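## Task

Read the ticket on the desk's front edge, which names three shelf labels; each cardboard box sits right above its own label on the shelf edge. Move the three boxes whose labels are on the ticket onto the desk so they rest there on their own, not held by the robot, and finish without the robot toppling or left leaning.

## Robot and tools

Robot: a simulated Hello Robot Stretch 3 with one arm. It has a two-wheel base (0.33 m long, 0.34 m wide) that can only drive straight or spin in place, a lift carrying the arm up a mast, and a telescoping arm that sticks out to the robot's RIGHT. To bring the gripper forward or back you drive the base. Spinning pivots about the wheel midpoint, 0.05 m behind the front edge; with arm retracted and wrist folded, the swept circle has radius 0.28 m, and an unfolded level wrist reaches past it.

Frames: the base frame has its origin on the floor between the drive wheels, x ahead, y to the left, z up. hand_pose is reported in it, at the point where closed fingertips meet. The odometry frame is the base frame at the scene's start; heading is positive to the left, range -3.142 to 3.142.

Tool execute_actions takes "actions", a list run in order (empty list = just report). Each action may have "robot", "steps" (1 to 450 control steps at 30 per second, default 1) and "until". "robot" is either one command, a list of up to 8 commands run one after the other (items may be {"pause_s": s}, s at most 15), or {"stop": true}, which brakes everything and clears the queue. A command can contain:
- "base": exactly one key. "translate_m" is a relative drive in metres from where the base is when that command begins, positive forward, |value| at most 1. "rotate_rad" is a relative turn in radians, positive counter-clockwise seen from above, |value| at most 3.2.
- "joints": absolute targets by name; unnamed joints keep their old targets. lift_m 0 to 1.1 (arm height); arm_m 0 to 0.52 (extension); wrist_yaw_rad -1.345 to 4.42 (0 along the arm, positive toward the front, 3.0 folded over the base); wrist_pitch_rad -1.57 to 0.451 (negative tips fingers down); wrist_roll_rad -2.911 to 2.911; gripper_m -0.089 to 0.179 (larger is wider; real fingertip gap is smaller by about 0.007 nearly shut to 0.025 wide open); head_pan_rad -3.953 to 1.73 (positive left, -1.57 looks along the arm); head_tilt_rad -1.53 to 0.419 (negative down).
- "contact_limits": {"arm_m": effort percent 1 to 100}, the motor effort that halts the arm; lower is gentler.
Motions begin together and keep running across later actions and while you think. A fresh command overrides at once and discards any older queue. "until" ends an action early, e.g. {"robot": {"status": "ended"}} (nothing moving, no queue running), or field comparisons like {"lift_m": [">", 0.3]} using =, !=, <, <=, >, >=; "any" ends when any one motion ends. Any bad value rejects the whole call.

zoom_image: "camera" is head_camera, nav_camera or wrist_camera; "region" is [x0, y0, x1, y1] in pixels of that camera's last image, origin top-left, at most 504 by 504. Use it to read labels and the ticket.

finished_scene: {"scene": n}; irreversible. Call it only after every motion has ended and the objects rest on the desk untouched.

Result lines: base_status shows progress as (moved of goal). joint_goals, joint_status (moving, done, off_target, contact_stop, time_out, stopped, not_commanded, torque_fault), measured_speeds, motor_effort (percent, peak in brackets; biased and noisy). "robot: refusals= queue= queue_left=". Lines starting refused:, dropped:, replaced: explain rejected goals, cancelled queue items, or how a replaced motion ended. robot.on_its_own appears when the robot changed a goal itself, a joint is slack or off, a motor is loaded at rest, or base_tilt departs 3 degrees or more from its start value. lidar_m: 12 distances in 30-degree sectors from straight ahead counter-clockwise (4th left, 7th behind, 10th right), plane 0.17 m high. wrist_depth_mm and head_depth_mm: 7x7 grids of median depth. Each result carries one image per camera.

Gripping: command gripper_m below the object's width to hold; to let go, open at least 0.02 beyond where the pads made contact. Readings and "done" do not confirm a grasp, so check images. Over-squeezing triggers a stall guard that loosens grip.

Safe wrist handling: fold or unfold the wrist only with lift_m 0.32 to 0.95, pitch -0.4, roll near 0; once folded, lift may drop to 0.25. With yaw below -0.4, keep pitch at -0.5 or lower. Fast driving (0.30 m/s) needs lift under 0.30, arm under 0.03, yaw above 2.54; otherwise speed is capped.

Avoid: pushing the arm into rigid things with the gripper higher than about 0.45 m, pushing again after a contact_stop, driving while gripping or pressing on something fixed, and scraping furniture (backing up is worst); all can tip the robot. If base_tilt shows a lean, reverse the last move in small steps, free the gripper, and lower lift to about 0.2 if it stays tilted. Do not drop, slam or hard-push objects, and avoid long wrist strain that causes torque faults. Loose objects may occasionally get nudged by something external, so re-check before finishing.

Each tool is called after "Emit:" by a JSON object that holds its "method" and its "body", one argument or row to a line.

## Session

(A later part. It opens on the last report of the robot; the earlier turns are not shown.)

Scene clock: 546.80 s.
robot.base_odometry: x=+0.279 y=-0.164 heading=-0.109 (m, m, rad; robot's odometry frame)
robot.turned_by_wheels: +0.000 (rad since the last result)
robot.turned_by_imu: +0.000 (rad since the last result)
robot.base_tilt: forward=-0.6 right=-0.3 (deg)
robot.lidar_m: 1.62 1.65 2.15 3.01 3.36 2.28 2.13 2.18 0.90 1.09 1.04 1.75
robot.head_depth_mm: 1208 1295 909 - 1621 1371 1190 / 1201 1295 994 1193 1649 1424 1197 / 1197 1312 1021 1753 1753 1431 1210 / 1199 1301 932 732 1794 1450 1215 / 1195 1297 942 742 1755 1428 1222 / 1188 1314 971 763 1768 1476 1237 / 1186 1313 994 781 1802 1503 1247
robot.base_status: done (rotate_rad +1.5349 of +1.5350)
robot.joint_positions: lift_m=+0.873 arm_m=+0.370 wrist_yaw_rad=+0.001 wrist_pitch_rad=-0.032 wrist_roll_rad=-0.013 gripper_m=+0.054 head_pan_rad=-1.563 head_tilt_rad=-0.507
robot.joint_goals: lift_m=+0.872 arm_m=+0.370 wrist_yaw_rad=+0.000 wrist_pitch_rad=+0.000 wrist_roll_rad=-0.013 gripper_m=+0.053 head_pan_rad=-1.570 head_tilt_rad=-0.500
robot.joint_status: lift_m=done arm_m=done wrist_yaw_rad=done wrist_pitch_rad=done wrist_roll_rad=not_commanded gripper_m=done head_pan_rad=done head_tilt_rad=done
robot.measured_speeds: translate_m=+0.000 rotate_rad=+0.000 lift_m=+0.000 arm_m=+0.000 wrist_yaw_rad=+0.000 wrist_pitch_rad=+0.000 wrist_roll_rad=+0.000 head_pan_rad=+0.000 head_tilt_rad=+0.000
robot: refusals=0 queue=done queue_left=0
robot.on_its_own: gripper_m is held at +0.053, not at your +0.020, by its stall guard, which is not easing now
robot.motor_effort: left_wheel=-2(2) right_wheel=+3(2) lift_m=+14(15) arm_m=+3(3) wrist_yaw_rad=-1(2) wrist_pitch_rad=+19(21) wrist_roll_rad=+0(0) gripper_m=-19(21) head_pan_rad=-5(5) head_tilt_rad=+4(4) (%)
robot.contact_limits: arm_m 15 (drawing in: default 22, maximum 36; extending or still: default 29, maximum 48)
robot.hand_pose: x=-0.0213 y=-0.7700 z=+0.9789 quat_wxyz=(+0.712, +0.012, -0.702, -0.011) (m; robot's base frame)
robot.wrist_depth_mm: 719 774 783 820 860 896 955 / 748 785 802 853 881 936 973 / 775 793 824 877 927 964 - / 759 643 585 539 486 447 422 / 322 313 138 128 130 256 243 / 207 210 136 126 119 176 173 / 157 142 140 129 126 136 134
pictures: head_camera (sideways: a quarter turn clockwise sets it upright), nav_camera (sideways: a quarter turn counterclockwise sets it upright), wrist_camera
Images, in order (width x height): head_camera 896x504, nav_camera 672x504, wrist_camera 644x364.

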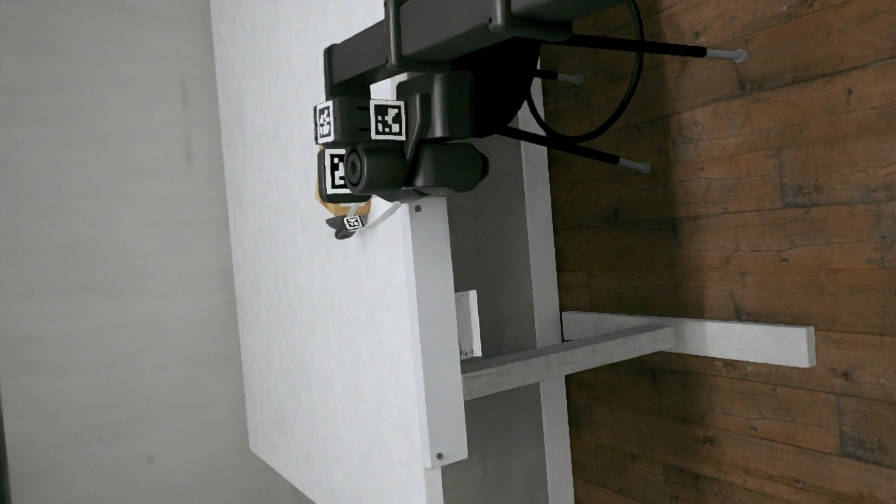

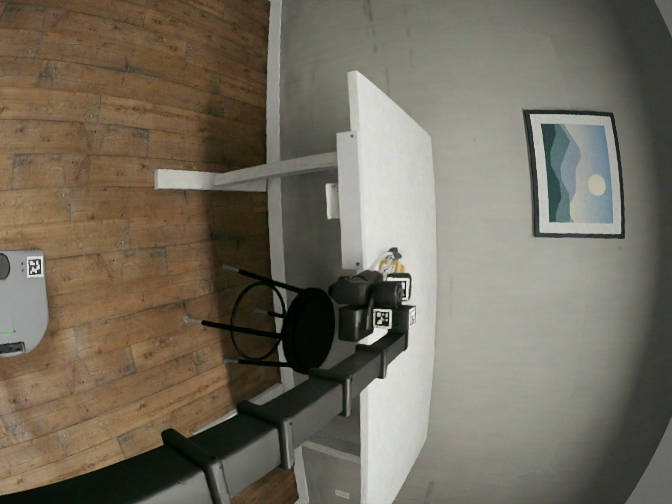

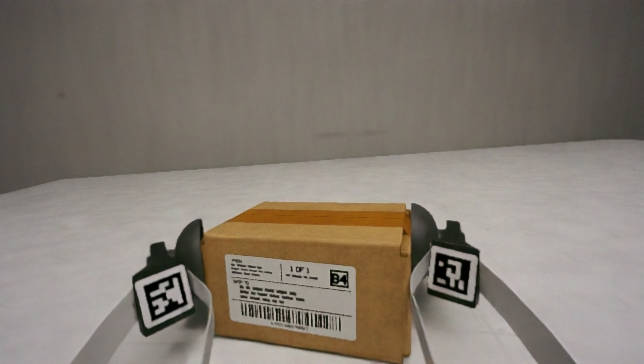

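Emit:
{"method": "execute_actions", "body": {
  "actions": [
    {"robot":[{"joints":{"gripper_m":0.14}},{"joints":{"lift_m":0.885}},{"joints":{"arm_m":0.0}}],"steps":300,"until":{"robot":{"status":"ended"}}}
  ]
}}

Scene clock: 559.60 s.
robot.base_odometry: x=+0.279 y=-0.164 heading=-0.109 (m, m, rad; robot's odometry frame)
robot.turned_by_wheels: +0.000 (rad since the last result)
robot.turned_by_imu: +0.000 (rad since the last result)
robot.base_tilt: forward=-0.6 right=-0.3 (deg)
robot.lidar_m: 1.62 1.64 2.15 3.00 3.34 2.27 2.14 2.18 0.90 1.09 1.05 1.75
robot.head_depth_mm: 1207 1297 860 1228 1612 1439 - / 1200 1296 879 1252 1699 - - / 1208 1304 771 1673 1819 - 1181 / 1192 1303 925 731 1739 1454 1216 / 1192 1297 944 741 1740 1425 1229 / 1188 1318 971 763 1786 1482 1236 / 1189 1312 998 780 1795 1487 1248
robot.base_status: done (rotate_rad +1.5349 of +1.5350)
robot.joint_positions: lift_m=+0.884 arm_m=+0.000 wrist_yaw_rad=+0.001 wrist_pitch_rad=-0.024 wrist_roll_rad=-0.013 gripper_m=+0.140 head_pan_rad=-1.563 head_tilt_rad=-0.507
robot.joint_goals: lift_m=+0.885 arm_m=+0.000 wrist_yaw_rad=+0.000 wrist_pitch_rad=+0.000 wrist_roll_rad=-0.013 gripper_m=+0.140 head_pan_rad=-1.570 head_tilt_rad=-0.500
robot.joint_status: lift_m=done arm_m=done wrist_yaw_rad=done wrist_pitch_rad=done wrist_roll_rad=not_commanded gripper_m=done head_pan_rad=done head_tilt_rad=done
robot.measured_speeds: translate_m=+0.000 rotate_rad=+0.000 lift_m=+0.000 arm_m=+0.000 wrist_yaw_rad=+0.000 wrist_pitch_rad=+0.000 wrist_roll_rad=+0.000 head_pan_rad=+0.000 head_tilt_rad=+0.000
robot: refusals=0 queue=done queue_left=0
robot.motor_effort: left_wheel=-2(1) right_wheel=+2(2) lift_m=+40(41) arm_m=-3(4) wrist_yaw_rad=+0(1) wrist_pitch_rad=+15(19) wrist_roll_rad=+0(0) gripper_m=+1(82) head_pan_rad=-4(3) head_tilt_rad=+5(5) (%)
robot.hand_pose: x=-0.0213 y=-0.4009 z=+0.9928 quat_wxyz=(+0.712, +0.009, -0.702, -0.009) (m; robot's base frame)
robot.wrist_depth_mm: - - - - - - - / - - - - - - - / - - - - - - - / - 806 728 514 594 621 618 / 395 411 425 - - - - / - - - - - - - / - - - - 837 - -
pictures: head_camera (sideways: a quarter turn clockwise sets it upright), nav_camera (sideways: a quarter turn counterclockwise sets it upright), wrist_camera
Images, in order (width x height): head_camera 896x504, nav_camera 672x504, wrist_camera 644x364.

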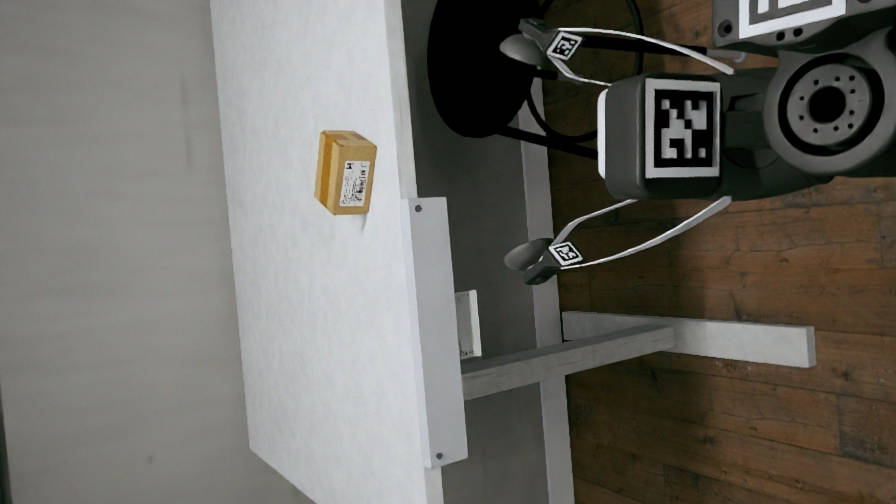

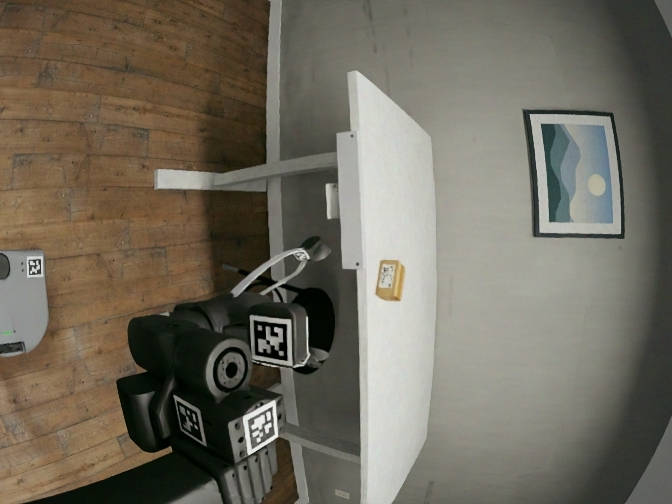

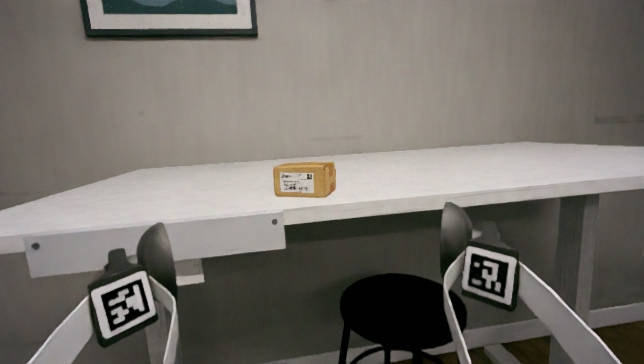

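Emit:
{"method": "execute_actions", "body": {
  "actions": [
    {"robot":[{"joints":{"wrist_pitch_rad":-0.4,"wrist_yaw_rad":2.65,"lift_m":0.36,"gripper_m":0.08,"head_pan_rad":0.0,"head_tilt_rad":-0.5},"base":{"rotate_rad":1.68}},{"joints":{"lift_m":0.27}},{"base":{"translate_m":1.0}},{"base":{"translate_m":1.0}},{"base":{"translate_m":0.44}},{"base":{"rotate_rad":1.57},"joints":{"head_pan_rad":-1.57,"head_tilt_rad":-0.75}},{"joints":{"lift_m":0.475,"wrist_yaw_rad":0.0}},{"joints":{"wrist_pitch_rad":0.0,"gripper_m":0.155}}],"steps":450,"until":{"robot":{"status":"ended"}}},
    {"steps":450,"until":{"robot":{"status":"ended"}}},
    {"steps":450,"until":{"robot":{"status":"ended"}}}
  ]
}}

Scene clock: 605.93 s.
robot.base_odometry: x=+0.278 y=+2.276 heading=+3.141 (m, m, rad; robot's odometry frame)
robot.turned_by_wheels: +3.250 (rad since the last result)
robot.turned_by_imu: +3.300 (rad since the last result)
robot.base_tilt: forward=-0.6 right=-0.3 (deg)
robot.lidar_m: 2.08 2.18 3.01 3.51 2.37 1.75 1.24 0.81 0.83 0.71 0.58 0.97
robot.head_depth_mm: 642 546 905 974 1235 1202 1116 / 644 561 905 987 1277 1210 1130 / 646 551 912 956 1264 1228 1109 / 658 559 918 1012 1279 1230 1117 / 664 573 870 881 1396 1279 1128 / 589 540 664 1225 1453 1296 1135 / 472 852 1008 1235 1474 1308 1140
robot.base_status: done (rotate_rad +1.5699 of +1.5700)
robot.joint_positions: lift_m=+0.474 arm_m=+0.000 wrist_yaw_rad=+0.002 wrist_pitch_rad=-0.026 wrist_roll_rad=-0.013 gripper_m=+0.155 head_pan_rad=-1.563 head_tilt_rad=-0.741
robot.joint_goals: lift_m=+0.475 arm_m=+0.000 wrist_yaw_rad=+0.000 wrist_pitch_rad=+0.000 wrist_roll_rad=-0.013 gripper_m=+0.155 head_pan_rad=-1.570 head_tilt_rad=-0.750
robot.joint_status: lift_m=done arm_m=done wrist_yaw_rad=done wrist_pitch_rad=done wrist_roll_rad=not_commanded gripper_m=done head_pan_rad=done head_tilt_rad=done
robot.measured_speeds: translate_m=+0.000 rotate_rad=+0.000 lift_m=+0.000 arm_m=+0.000 wrist_yaw_rad=+0.000 wrist_pitch_rad=+0.000 wrist_roll_rad=+0.000 head_pan_rad=+0.000 head_tilt_rad=+0.000
robot: refusals=0 queue=done queue_left=0
robot.motor_effort: left_wheel=-2(8) right_wheel=+2(14) lift_m=+39(41) arm_m=-3(4) wrist_yaw_rad=-2(6) wrist_pitch_rad=+15(16) wrist_roll_rad=+0(0) gripper_m=+1(81) head_pan_rad=-4(52) head_tilt_rad=-6(29) (%)
robot.hand_pose: x=-0.0209 y=-0.4008 z=+0.5825 quat_wxyz=(+0.712, +0.010, -0.702, -0.009) (m; robot's base frame)
robot.wrist_depth_mm: 293 425 531 542 558 569 573 / 289 410 545 556 573 581 589 / 303 405 560 567 578 596 573 / 608 398 564 423 538 462 413 / 630 334 317 332 354 338 563 / 649 455 603 623 641 - 605 / 665 404 626 645 665 680 605
pictures: head_camera (sideways: a quarter turn clockwise sets it upright), nav_camera (sideways: a quarter turn counterclockwise sets it upright), wrist_camera
Images, in order (width x height): head_camera 896x504, nav_camera 672x504, wrist_camera 644x364.

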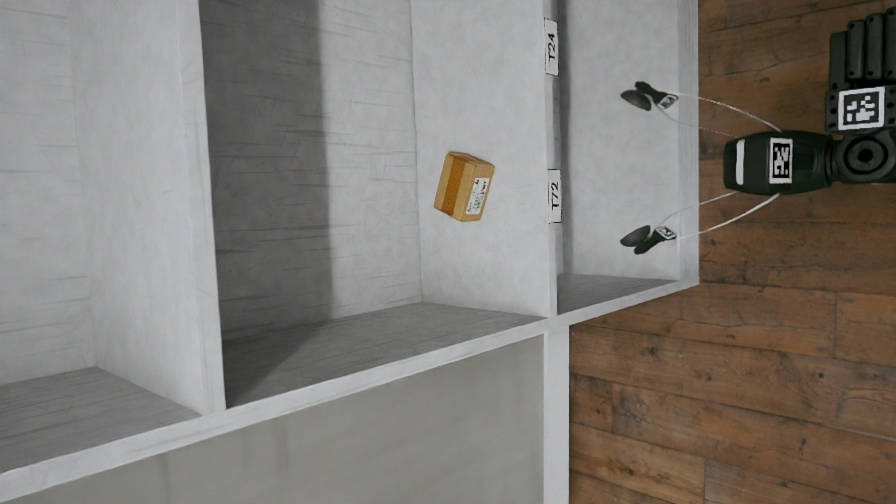

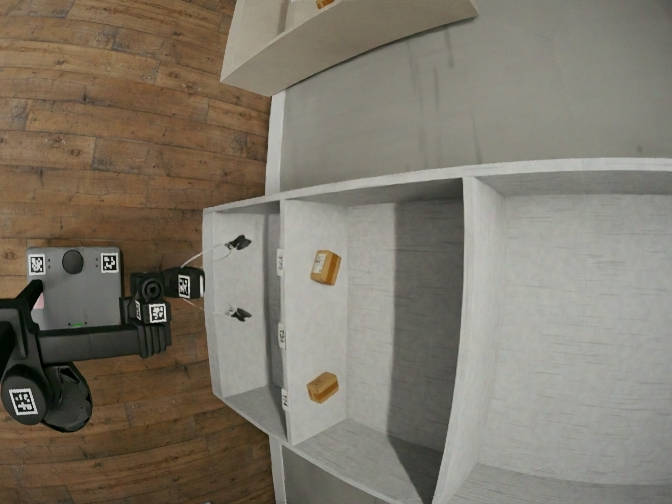

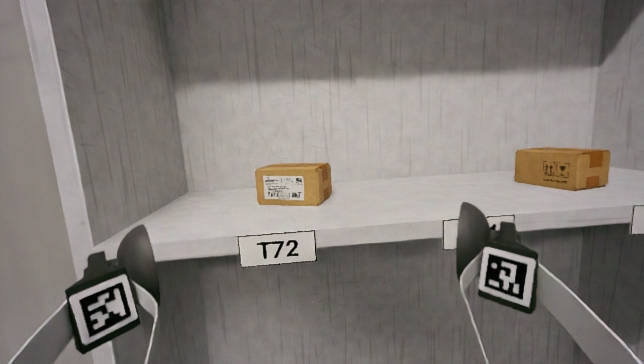

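Emit:
{"method": "execute_actions", "body": {
  "actions": [
    {"robot":[{"base":{"translate_m":0.013},"joints":{"lift_m":0.468,"arm_m":0.21},"contact_limits":{"arm_m":15}}],"steps":200,"until":{"robot":{"status":"ended"}}}
  ]
}}

Scene clock: 622.03 s.
robot.base_odometry: x=+0.265 y=+2.276 heading=+3.141 (m, m, rad; robot's odometry frame)
robot.turned_by_wheels: +0.000 (rad since the last result)
robot.turned_by_imu: +0.000 (rad since the last result)
robot.base_tilt: forward=-0.6 right=-0.3 (deg)
robot.lidar_m: 2.07 2.16 3.00 3.51 2.38 1.76 1.26 0.81 0.85 0.65 0.57 0.96
robot.head_depth_mm: 639 547 906 975 1242 1200 1102 / 643 560 906 989 1296 1205 1096 / 645 550 913 949 902 1223 1103 / 657 560 915 1017 1271 1226 1114 / 662 574 835 899 1401 1286 1124 / 547 536 950 1226 1449 1299 1131 / 697 849 1009 1233 1475 1314 1145
robot.base_status: done (translate_m +0.0130 of +0.0130)
robot.joint_positions: lift_m=+0.469 arm_m=+0.210 wrist_yaw_rad=+0.001 wrist_pitch_rad=-0.024 wrist_roll_rad=-0.013 gripper_m=+0.155 head_pan_rad=-1.563 head_tilt_rad=-0.741
robot.joint_goals: lift_m=+0.468 arm_m=+0.210 wrist_yaw_rad=+0.000 wrist_pitch_rad=+0.000 wrist_roll_rad=-0.013 gripper_m=+0.155 head_pan_rad=-1.570 head_tilt_rad=-0.750
robot.joint_status: lift_m=done arm_m=done wrist_yaw_rad=done wrist_pitch_rad=done wrist_roll_rad=not_commanded gripper_m=done head_pan_rad=done head_tilt_rad=done
robot.measured_speeds: translate_m=+0.000 rotate_rad=+0.000 lift_m=+0.000 arm_m=+0.000 wrist_yaw_rad=+0.000 wrist_pitch_rad=+0.000 wrist_roll_rad=+0.000 head_pan_rad=+0.000 head_tilt_rad=+0.000
robot: refusals=0 queue=done queue_left=0
robot.motor_effort: left_wheel=-2(3) right_wheel=+2(8) lift_m=+12(39) arm_m=+3(5) wrist_yaw_rad=-1(2) wrist_pitch_rad=+14(15) wrist_roll_rad=+0(0) gripper_m=+0(0) head_pan_rad=-4(4) head_tilt_rad=-5(6) (%)
robot.contact_limits: arm_m 15 (drawing in: default 22, maximum 36; extending or still: default 29, maximum 48)
robot.hand_pose: x=-0.0212 y=-0.6102 z=+0.5771 quat_wxyz=(+0.712, +0.009, -0.702, -0.008) (m; robot's base frame)
robot.wrist_depth_mm: 263 321 332 339 347 356 362 / 258 333 338 347 356 366 372 / 254 338 348 356 367 375 383 / 250 348 356 362 374 387 389 / 247 317 249 200 271 280 248 / 217 201 197 190 184 - 175 / - 145 146 143 140 137 135
pictures: head_camera (sideways: a quarter turn clockwise sets it upright), nav_camera (sideways: a quarter turn counterclockwise sets it upright), wrist_camera
Images, in order (width x height): head_camera 896x504, nav_camera 672x504, wrist_camera 644x364.

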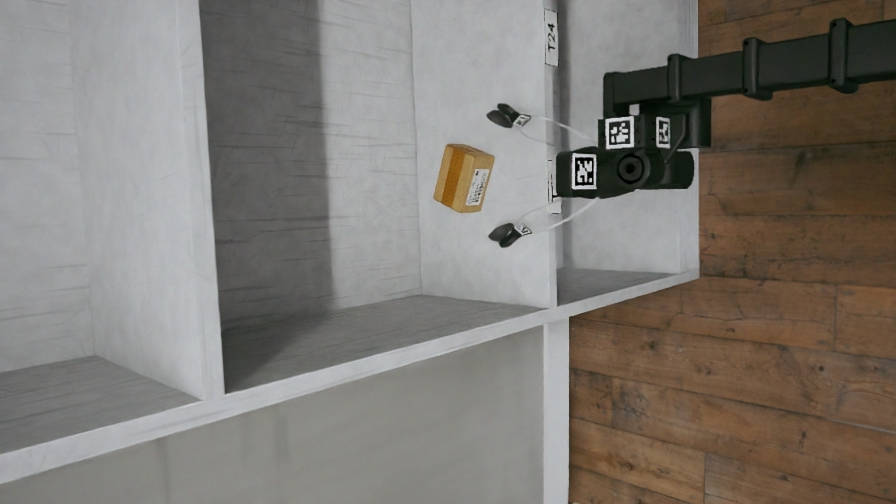

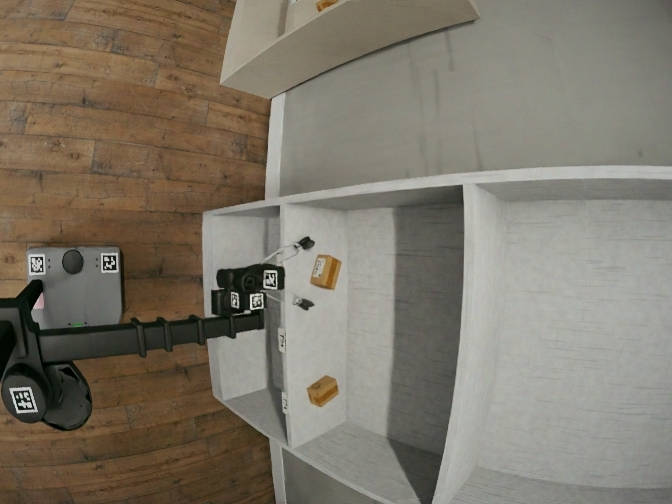

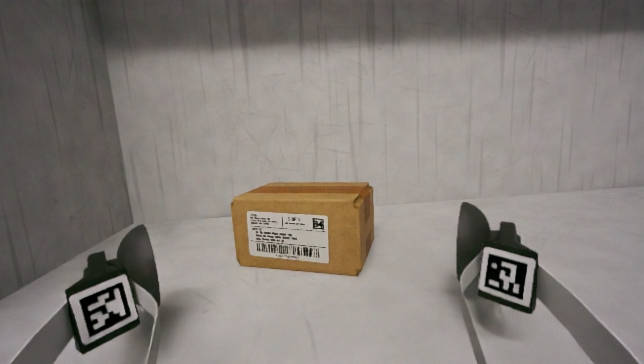

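Emit:
{"method": "execute_actions", "body": {
  "actions": [
    {"robot":[{"joints":{"arm_m":0.278},"contact_limits":{"arm_m":15}},{"joints":{"gripper_m":0.05}},{"joints":{"lift_m":0.49}}],"steps":200,"until":{"robot":{"status":"ended"}}}
  ]
}}

Scene clock: 632.13 s.
robot.base_odometry: x=+0.265 y=+2.276 heading=+3.141 (m, m, rad; robot's odometry frame)
robot.turned_by_wheels: +0.000 (rad since the last result)
robot.turned_by_imu: +0.000 (rad since the last result)
robot.base_tilt: forward=-0.5 right=-0.3 (deg)
robot.lidar_m: 2.07 2.16 2.99 3.51 2.38 1.76 1.26 0.81 0.85 0.65 0.57 0.96
robot.head_depth_mm: 641 547 901 973 1239 1197 1113 / 644 561 908 987 - 1208 1096 / 647 552 912 951 1294 1216 1105 / 657 558 913 1014 1269 1227 1117 / 664 572 837 897 1394 1298 1123 / 546 536 954 1224 1450 1301 1142 / 696 849 1009 1236 1484 1308 1143
robot.base_status: done (translate_m +0.0130 of +0.0130)
robot.joint_positions: lift_m=+0.489 arm_m=+0.278 wrist_yaw_rad=+0.001 wrist_pitch_rad=-0.030 wrist_roll_rad=-0.013 gripper_m=+0.051 head_pan_rad=-1.563 head_tilt_rad=-0.741
robot.joint_goals: lift_m=+0.490 arm_m=+0.278 wrist_yaw_rad=+0.000 wrist_pitch_rad=+0.000 wrist_roll_rad=-0.013 gripper_m=+0.050 head_pan_rad=-1.570 head_tilt_rad=-0.750
robot.joint_status: lift_m=done arm_m=done wrist_yaw_rad=done wrist_pitch_rad=done wrist_roll_rad=not_commanded gripper_m=done head_pan_rad=done head_tilt_rad=done
robot.measured_speeds: translate_m=+0.000 rotate_rad=+0.000 lift_m=+0.000 arm_m=+0.000 wrist_yaw_rad=+0.000 wrist_pitch_rad=+0.000 wrist_roll_rad=+0.000 head_pan_rad=+0.000 head_tilt_rad=+0.000
robot: refusals=0 queue=done queue_left=0
robot.motor_effort: left_wheel=-2(2) right_wheel=+2(3) lift_m=+40(41) arm_m=+3(4) wrist_yaw_rad=-1(1) wrist_pitch_rad=+17(18) wrist_roll_rad=+0(0) gripper_m=-20(91) head_pan_rad=-5(5) head_tilt_rad=-5(5) (%)
robot.contact_limits: arm_m 15 (drawing in: default 22, maximum 36; extending or still: default 29, maximum 48)
robot.hand_pose: x=-0.0212 y=-0.6781 z=+0.5964 quat_wxyz=(+0.712, +0.011, -0.702, -0.010) (m; robot's base frame)
robot.wrist_depth_mm: 253 260 267 272 279 285 293 / 260 267 275 281 288 294 301 / 255 274 281 288 294 302 308 / 252 282 287 296 304 310 318 / 249 291 148 136 139 311 298 / 232 248 149 135 127 214 209 / 187 173 168 146 157 165 162
pictures: head_camera (sideways: a quarter turn clockwise sets it upright), nav_camera (sideways: a quarter turn counterclockwise sets it upright), wrist_camera
Images, in order (width x height): head_camera 896x504, nav_camera 672x504, wrist_camera 644x364.

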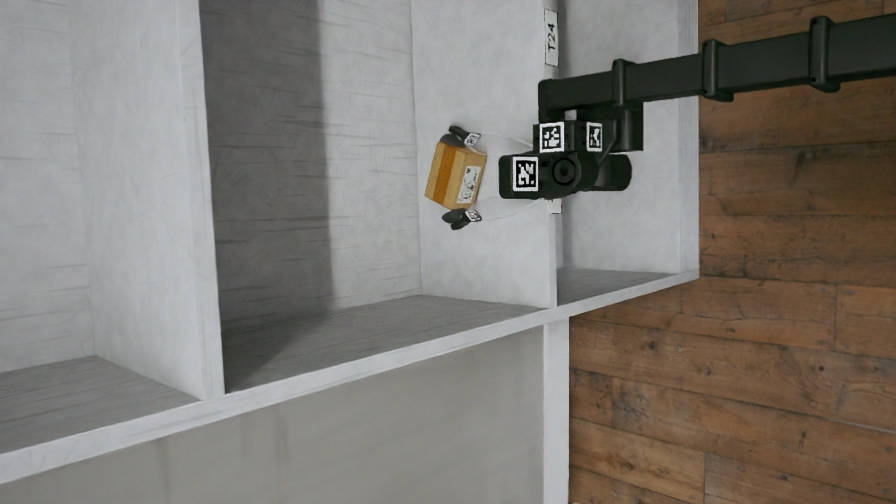

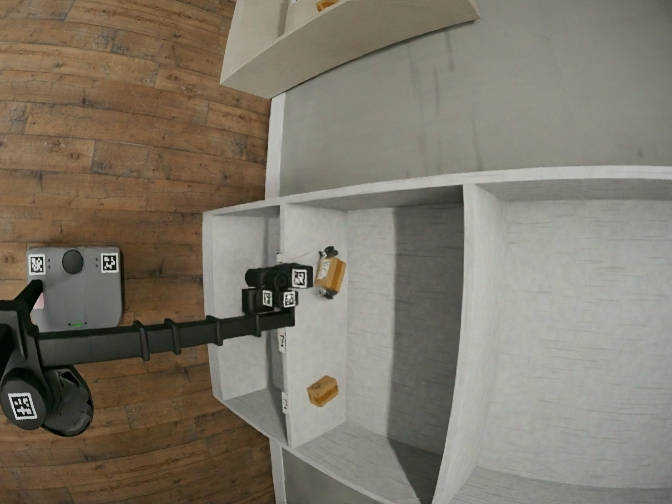

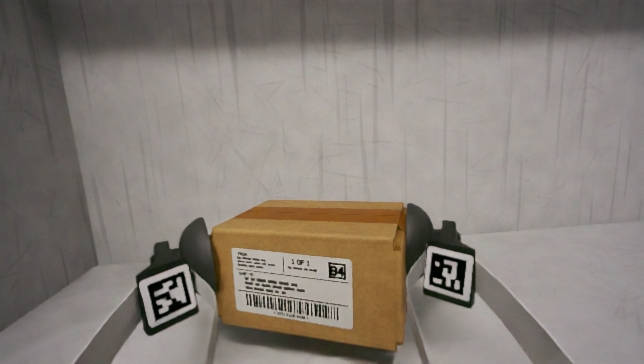

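Emit:
{"method": "execute_actions", "body": {
  "actions": [
    {"robot":[{"joints":{"arm_m":0.0}},{"joints":{"wrist_pitch_rad":-0.4,"wrist_yaw_rad":2.65,"lift_m":0.36,"head_pan_rad":0.0,"head_tilt_rad":-0.6},"base":{"rotate_rad":1.62}},{"joints":{"lift_m":0.27}},{"base":{"translate_m":1.0}},{"base":{"translate_m":1.0}},{"base":{"translate_m":0.44}},{"base":{"rotate_rad":1.522},"joints":{"lift_m":0.915,"head_pan_rad":-1.57,"head_tilt_rad":-0.5}},{"joints":{"wrist_yaw_rad":0.0}}],"steps":450,"until":{"robot":{"status":"ended"}}},
    {"steps":450,"until":{"robot":{"status":"ended"}}},
    {"steps":450,"until":{"robot":{"status":"ended"}}},
    {"robot":{"joints":{"wrist_pitch_rad":0.0}},"steps":100,"until":{"robot":{"status":"ended"}}}
  ]
}}

Scene clock: 681.80 s.
robot.base_odometry: x=+0.384 y=-0.161 heading=+0.000 (m, m, rad; robot's odometry frame)
robot.turned_by_wheels: +3.142 (rad since the last result)
robot.turned_by_imu: +3.196 (rad since the last result)
robot.base_tilt: forward=-0.5 right=-0.4 (deg)
robot.lidar_m: 1.52 1.61 2.24 3.00 3.12 2.30 2.24 1.47 0.95 1.03 1.53 1.57
robot.head_depth_mm: 1178 1268 746 1237 1615 1517 - / 1186 1271 879 692 - - - / 1189 1299 902 696 438 - 1211 / 1202 1303 920 1159 1622 1417 1215 / 1209 1330 949 1707 1821 1463 1222 / 1222 1354 1451 1733 1843 1479 1233 / 1232 1371 1534 1745 1860 1494 1243
robot.base_status: done (rotate_rad +1.5219 of +1.5220)
robot.joint_positions: lift_m=+0.914 arm_m=+0.000 wrist_yaw_rad=+0.002 wrist_pitch_rad=-0.038 wrist_roll_rad=-0.013 gripper_m=+0.051 head_pan_rad=-1.563 head_tilt_rad=-0.507
robot.joint_goals: lift_m=+0.915 arm_m=+0.000 wrist_yaw_rad=+0.000 wrist_pitch_rad=+0.000 wrist_roll_rad=-0.013 gripper_m=+0.050 head_pan_rad=-1.570 head_tilt_rad=-0.500
robot.joint_status: lift_m=done arm_m=done wrist_yaw_rad=done wrist_pitch_rad=done wrist_roll_rad=not_commanded gripper_m=done head_pan_rad=done head_tilt_rad=done
robot.measured_speeds: translate_m=+0.000 rotate_rad=+0.000 lift_m=+0.000 arm_m=+0.000 wrist_yaw_rad=+0.000 wrist_pitch_rad=+0.000 wrist_roll_rad=+0.000 head_pan_rad=+0.000 head_tilt_rad=+0.000
robot: refusals=0 queue=done queue_left=0
robot.motor_effort: left_wheel=-2(9) right_wheel=+2(11) lift_m=+40(42) arm_m=-4(4) wrist_yaw_rad=-3(5) wrist_pitch_rad=+23(22) wrist_roll_rad=+0(0) gripper_m=-20(20) head_pan_rad=-4(53) head_tilt_rad=+4(24) (%)
robot.hand_pose: x=-0.0209 y=-0.4004 z=+1.0192 quat_wxyz=(+0.712, +0.015, -0.702, -0.013) (m; robot's base frame)
robot.wrist_depth_mm: - - - - - - - / - - - - - - - / - - - - - - - / - - 826 767 536 643 599 / - 488 148 137 139 - - / - - 149 136 128 - - / - - - 146 876 821 -
pictures: head_camera (sideways: a quarter turn clockwise sets it upright), nav_camera (sideways: a quarter turn counterclockwise sets it upright), wrist_camera
Images, in order (width x height): head_camera 896x504, nav_camera 672x504, wrist_camera 644x364.

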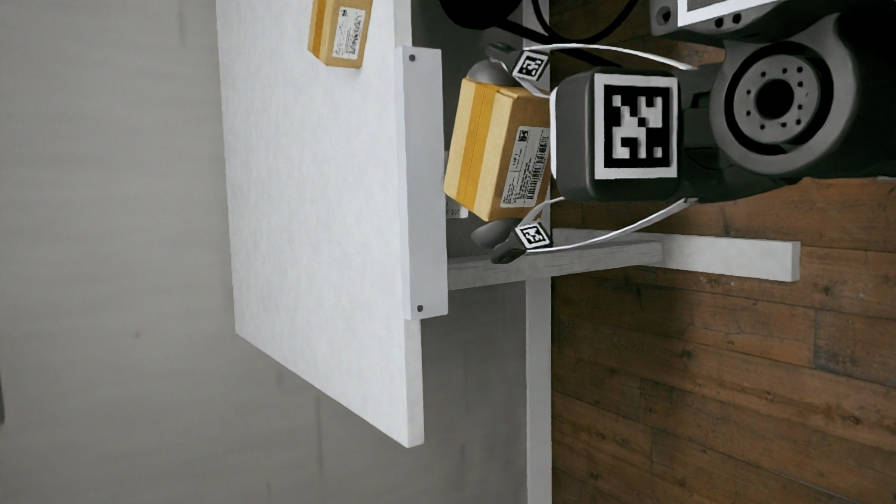

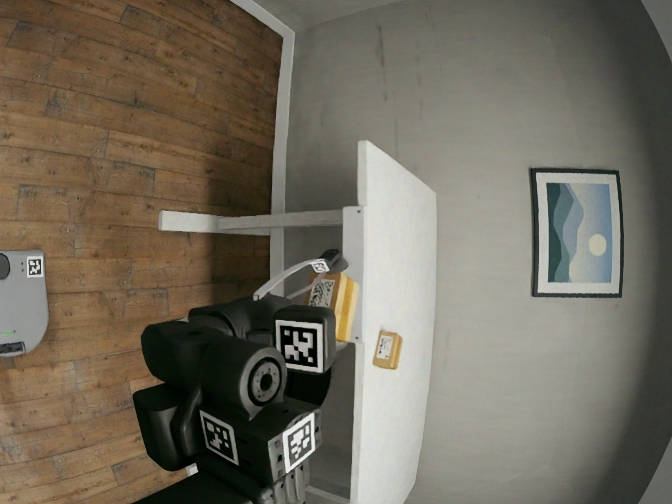

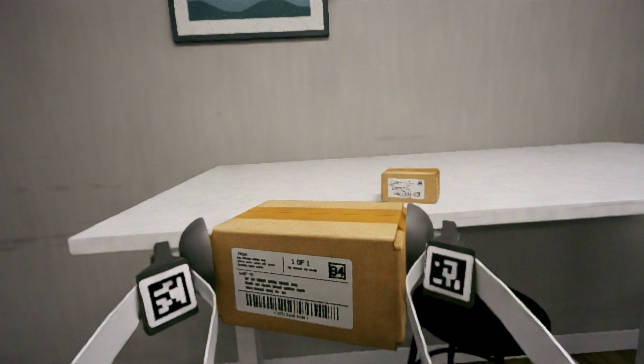

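Emit:
{"method": "execute_actions", "body": {
  "actions": [
    {"robot":[{"joints":{"arm_m":0.42,"lift_m":0.91},"contact_limits":{"arm_m":15}},{"joints":{"lift_m":0.885}}],"steps":300,"until":{"robot":{"status":"ended"}}}
  ]
}}

Scene clock: 695.90 s.
robot.base_odometry: x=+0.384 y=-0.161 heading=+0.000 (m, m, rad; robot's odometry frame)
robot.turned_by_wheels: +0.000 (rad since the last result)
robot.turned_by_imu: +0.000 (rad since the last result)
robot.base_tilt: forward=-0.6 right=-0.3 (deg)
robot.lidar_m: 1.52 1.61 2.24 3.01 3.13 2.30 2.23 1.46 0.95 1.03 1.53 1.57
robot.head_depth_mm: 1179 1262 917 - 1625 1408 1190 / 1184 1272 1036 1690 1745 1419 1191 / 1197 1304 1027 749 1769 1431 1209 / 1203 1314 922 1182 1640 1416 1226 / 1213 1325 945 1710 1813 1460 1232 / 1219 1357 1446 1743 1836 1475 1231 / 1229 1361 1533 1764 1860 1495 1247
robot.base_status: done (rotate_rad +1.5219 of +1.5220)
robot.joint_positions: lift_m=+0.886 arm_m=+0.420 wrist_yaw_rad=+0.001 wrist_pitch_rad=-0.036 wrist_roll_rad=-0.013 gripper_m=+0.051 head_pan_rad=-1.563 head_tilt_rad=-0.507
robot.joint_goals: lift_m=+0.885 arm_m=+0.420 wrist_yaw_rad=+0.000 wrist_pitch_rad=+0.000 wrist_roll_rad=-0.013 gripper_m=+0.050 head_pan_rad=-1.570 head_tilt_rad=-0.500
robot.joint_status: lift_m=done arm_m=done wrist_yaw_rad=done wrist_pitch_rad=done wrist_roll_rad=not_commanded gripper_m=done head_pan_rad=done head_tilt_rad=done
robot.measured_speeds: translate_m=+0.000 rotate_rad=+0.000 lift_m=+0.000 arm_m=+0.000 wrist_yaw_rad=+0.000 wrist_pitch_rad=+0.000 wrist_roll_rad=+0.000 head_pan_rad=+0.000 head_tilt_rad=+0.000
robot: refusals=0 queue=done queue_left=0
robot.motor_effort: left_wheel=-2(2) right_wheel=+2(3) lift_m=+14(41) arm_m=+2(4) wrist_yaw_rad=+0(2) wrist_pitch_rad=+22(23) wrist_roll_rad=+0(0) gripper_m=-20(20) head_pan_rad=-4(4) head_tilt_rad=+4(5) (%)
robot.contact_limits: arm_m 15 (drawing in: default 22, maximum 36; extending or still: default 29, maximum 48)
robot.hand_pose: x=-0.0213 y=-0.8198 z=+0.9910 quat_wxyz=(+0.712, +0.013, -0.702, -0.013) (m; robot's base frame)
robot.wrist_depth_mm: 722 741 759 751 784 773 797 / 758 760 778 775 784 810 824 / 773 798 796 813 815 833 849 / 800 800 643 596 537 496 465 / 366 346 149 136 140 287 273 / 232 230 149 135 127 198 183 / 174 160 156 144 146 154 150
pictures: head_camera (sideways: a quarter turn clockwise sets it upright), nav_camera (sideways: a quarter turn counterclockwise sets it upright), wrist_camera
Images, in order (width x height): head_camera 896x504, nav_camera 672x504, wrist_camera 644x364.

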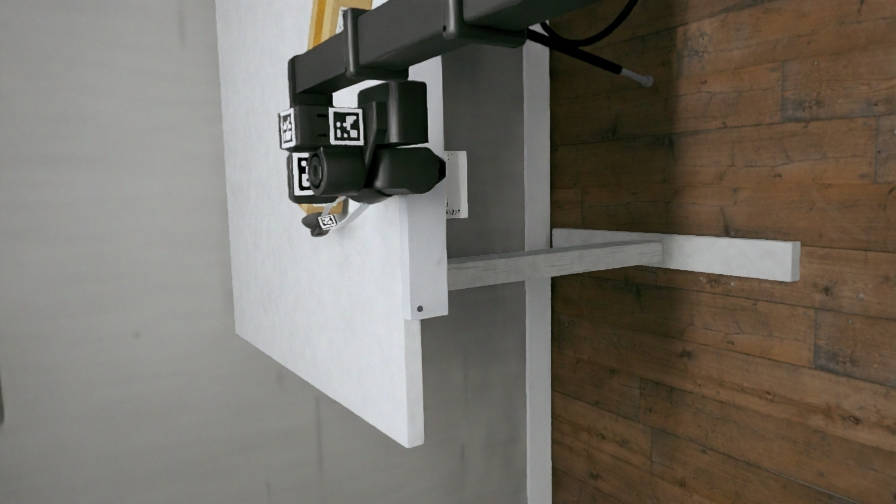

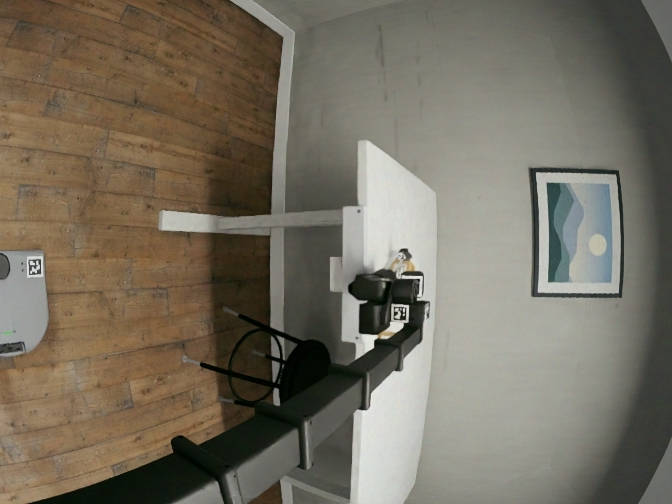

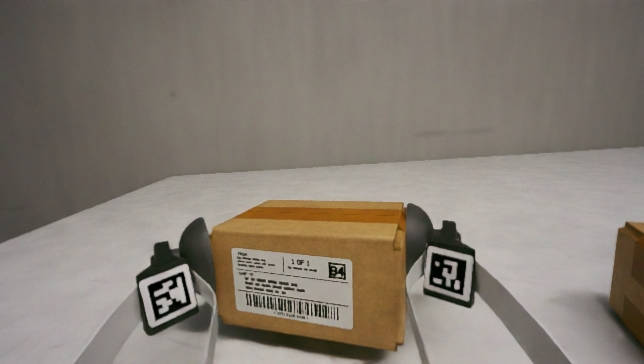

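Emit:
{"method": "execute_actions", "body": {
  "actions": [
    {"robot":[{"joints":{"lift_m":0.873}},{"joints":{"gripper_m":0.135}},{"joints":{"lift_m":0.89}},{"joints":{"arm_m":0.0}}],"steps":300,"until":{"robot":{"status":"ended"}}}
  ]
}}

Scene clock: 703.40 s.
robot.base_odometry: x=+0.384 y=-0.161 heading=+0.000 (m, m, rad; robot's odometry frame)
robot.turned_by_wheels: +0.000 (rad since the last result)
robot.turned_by_imu: +0.000 (rad since the last result)
robot.base_tilt: forward=-0.6 right=-0.2 (deg)
robot.lidar_m: 1.52 1.61 2.24 3.02 3.12 2.31 2.24 1.47 0.95 1.03 1.53 1.58
robot.head_depth_mm: 1171 1259 917 - 1623 1410 1185 / 1189 1277 1015 1697 1752 1414 1197 / 1197 1301 1033 1226 1777 1443 1206 / 1198 1310 924 1188 1636 1418 1214 / 1216 1332 942 1719 1804 1467 1227 / 1225 1358 1443 1729 1840 1486 1240 / 1227 1375 1528 1758 1859 1505 1251
robot.base_status: done (rotate_rad +1.5219 of +1.5220)
robot.joint_positions: lift_m=+0.878 arm_m=+0.420 wrist_yaw_rad=+0.001 wrist_pitch_rad=-0.001 wrist_roll_rad=-0.013 gripper_m=+0.051 head_pan_rad=-1.563 head_tilt_rad=-0.507
robot.joint_goals: lift_m=+0.878 arm_m=+0.420 wrist_yaw_rad=+0.000 wrist_pitch_rad=+0.000 wrist_roll_rad=-0.013 gripper_m=+0.050 head_pan_rad=-1.570 head_tilt_rad=-0.500
robot.joint_status: lift_m=contact_stop arm_m=done wrist_yaw_rad=done wrist_pitch_rad=done wrist_roll_rad=not_commanded gripper_m=done head_pan_rad=done head_tilt_rad=done
robot.measured_speeds: translate_m=+0.000 rotate_rad=+0.000 lift_m=-0.001 arm_m=+0.000 wrist_yaw_rad=+0.000 wrist_pitch_rad=+0.144 wrist_roll_rad=+0.000 head_pan_rad=+0.000 head_tilt_rad=+0.000
robot: refusals=0 queue=dropped queue_left=0
robot.on_its_own: lift_m is slack since a contact_stop, until your next command for it (your +0.873 is given up)
robot.motor_effort: left_wheel=-2(2) right_wheel=+2(3) lift_m=+18(17) arm_m=+3(4) wrist_yaw_rad=-1(0) wrist_pitch_rad=-6(22) wrist_roll_rad=+0(0) gripper_m=-20(20) head_pan_rad=-3(4) head_tilt_rad=+4(4) (%)
robot.contact_limits: arm_m 15 (drawing in: default 22, maximum 36; extending or still: default 29, maximum 48)
robot.hand_pose: x=-0.0213 y=-0.8209 z=+0.9920 quat_wxyz=(+0.712, +0.001, -0.702, +0.000) (m; robot's base frame)
robot.wrist_depth_mm: 739 746 765 777 771 802 828 / 766 767 793 789 812 820 814 / 775 796 796 807 824 835 849 / 797 810 807 744 657 592 542 / 804 391 149 136 139 307 295 / 251 245 148 136 127 209 192 / 181 166 162 145 150 158 154
pictures: head_camera (sideways: a quarter turn clockwise sets it upright), nav_camera (sideways: a quarter turn counterclockwise sets it upright), wrist_camera
dropped: robot: command 0 of its queue: lift_m: contact_stop
Images, in order (width x height): head_camera 896x504, nav_camera 672x504, wrist_camera 644x364.

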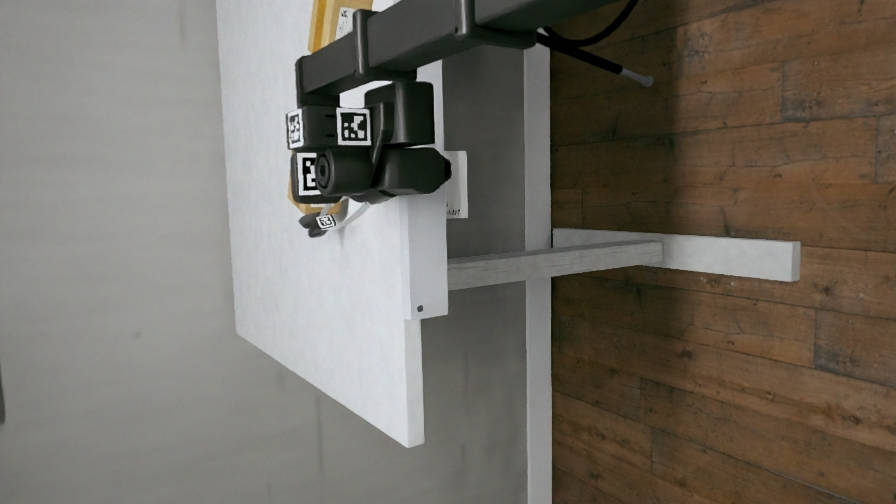

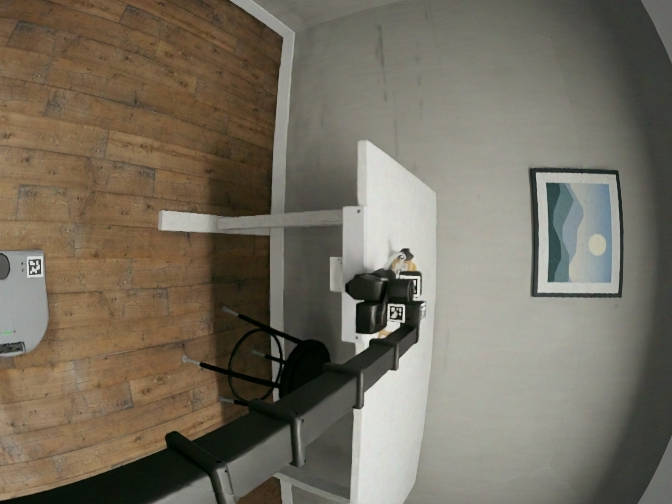

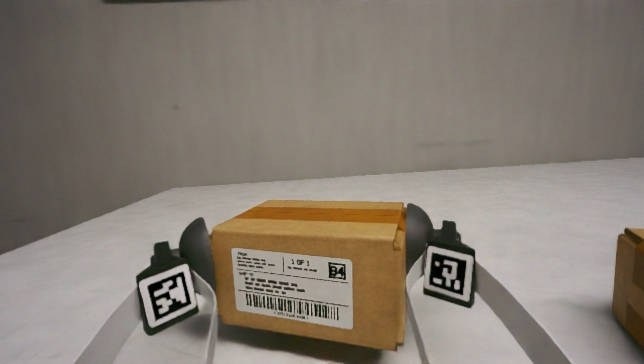

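Emit:
{"method": "execute_actions", "body": {
  "actions": [
    {"robot":[{"joints":{"gripper_m":0.135,"lift_m":0.88}},{"joints":{"lift_m":0.895}},{"joints":{"arm_m":0.0}}],"steps":300,"until":{"robot":{"status":"ended"}}}
  ]
}}

Scene clock: 716.63 s.
robot.base_odometry: x=+0.384 y=-0.161 heading=+0.000 (m, m, rad; robot's odometry frame)
robot.turned_by_wheels: +0.000 (rad since the last result)
robot.turned_by_imu: +0.000 (rad since the last result)
robot.base_tilt: forward=-0.6 right=-0.3 (deg)
robot.lidar_m: 1.52 1.61 2.23 3.00 3.12 2.31 2.24 1.47 0.95 1.03 1.53 1.57
robot.head_depth_mm: 1175 1255 746 1276 1619 1447 - / 1183 1276 877 1664 1787 - - / 1193 1300 807 736 1833 - 1197 / 1203 1308 922 1165 1682 1415 1212 / 1214 1322 943 1703 1823 1460 1230 / 1223 1357 1444 1730 1834 1484 1236 / 1232 1362 1532 1754 1866 1495 1243
robot.base_status: done (rotate_rad +1.5219 of +1.5220)
robot.joint_positions: lift_m=+0.894 arm_m=+0.000 wrist_yaw_rad=+0.001 wrist_pitch_rad=-0.018 wrist_roll_rad=-0.013 gripper_m=+0.135 head_pan_rad=-1.563 head_tilt_rad=-0.507
robot.joint_goals: lift_m=+0.895 arm_m=+0.000 wrist_yaw_rad=+0.000 wrist_pitch_rad=+0.000 wrist_roll_rad=-0.013 gripper_m=+0.135 head_pan_rad=-1.570 head_tilt_rad=-0.500
robot.joint_status: lift_m=done arm_m=done wrist_yaw_rad=done wrist_pitch_rad=done wrist_roll_rad=not_commanded gripper_m=done head_pan_rad=done head_tilt_rad=done
robot.measured_speeds: translate_m=+0.000 rotate_rad=+0.000 lift_m=+0.000 arm_m=+0.000 wrist_yaw_rad=+0.000 wrist_pitch_rad=+0.000 wrist_roll_rad=+0.000 head_pan_rad=+0.000 head_tilt_rad=+0.000
robot: refusals=0 queue=done queue_left=0
robot.motor_effort: left_wheel=-1(2) right_wheel=+1(3) lift_m=+39(40) arm_m=-4(4) wrist_yaw_rad=+0(1) wrist_pitch_rad=+11(11) wrist_roll_rad=+0(0) gripper_m=+0(83) head_pan_rad=-4(4) head_tilt_rad=+5(4) (%)
robot.hand_pose: x=-0.0213 y=-0.4011 z=+1.0043 quat_wxyz=(+0.712, +0.007, -0.702, -0.007) (m; robot's base frame)
robot.wrist_depth_mm: - - - - - - - / - - - - - - - / - - - - - - - / - - 816 591 530 620 569 / - 463 426 437 459 - - / - - - - - - - / - - - - - 807 -
pictures: head_camera (sideways: a quarter turn clockwise sets it upright), nav_camera (sideways: a quarter turn counterclockwise sets it upright), wrist_camera
Images, in order (width x height): head_camera 896x504, nav_camera 672x504, wrist_camera 644x364.

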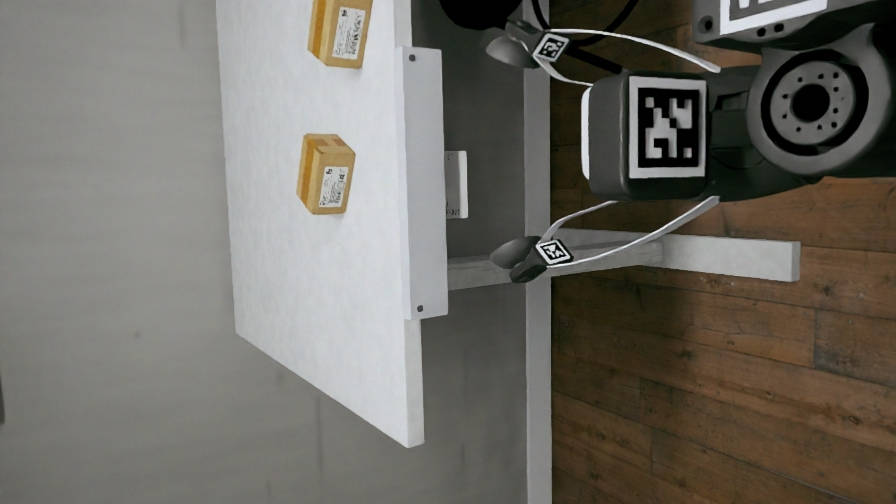

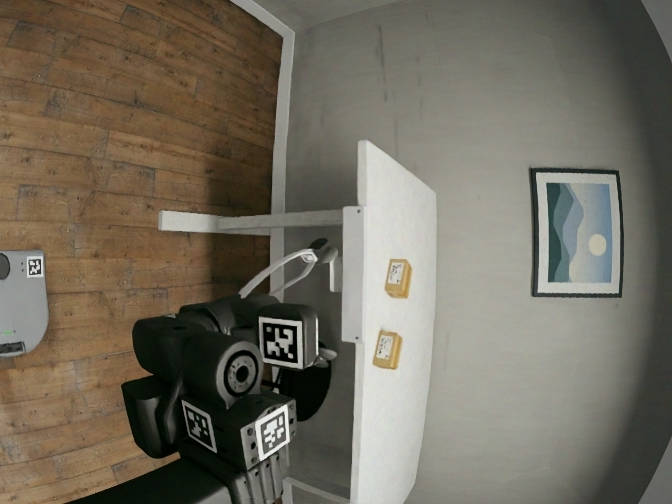

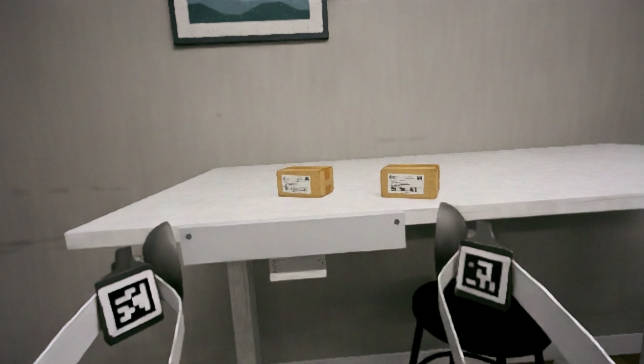

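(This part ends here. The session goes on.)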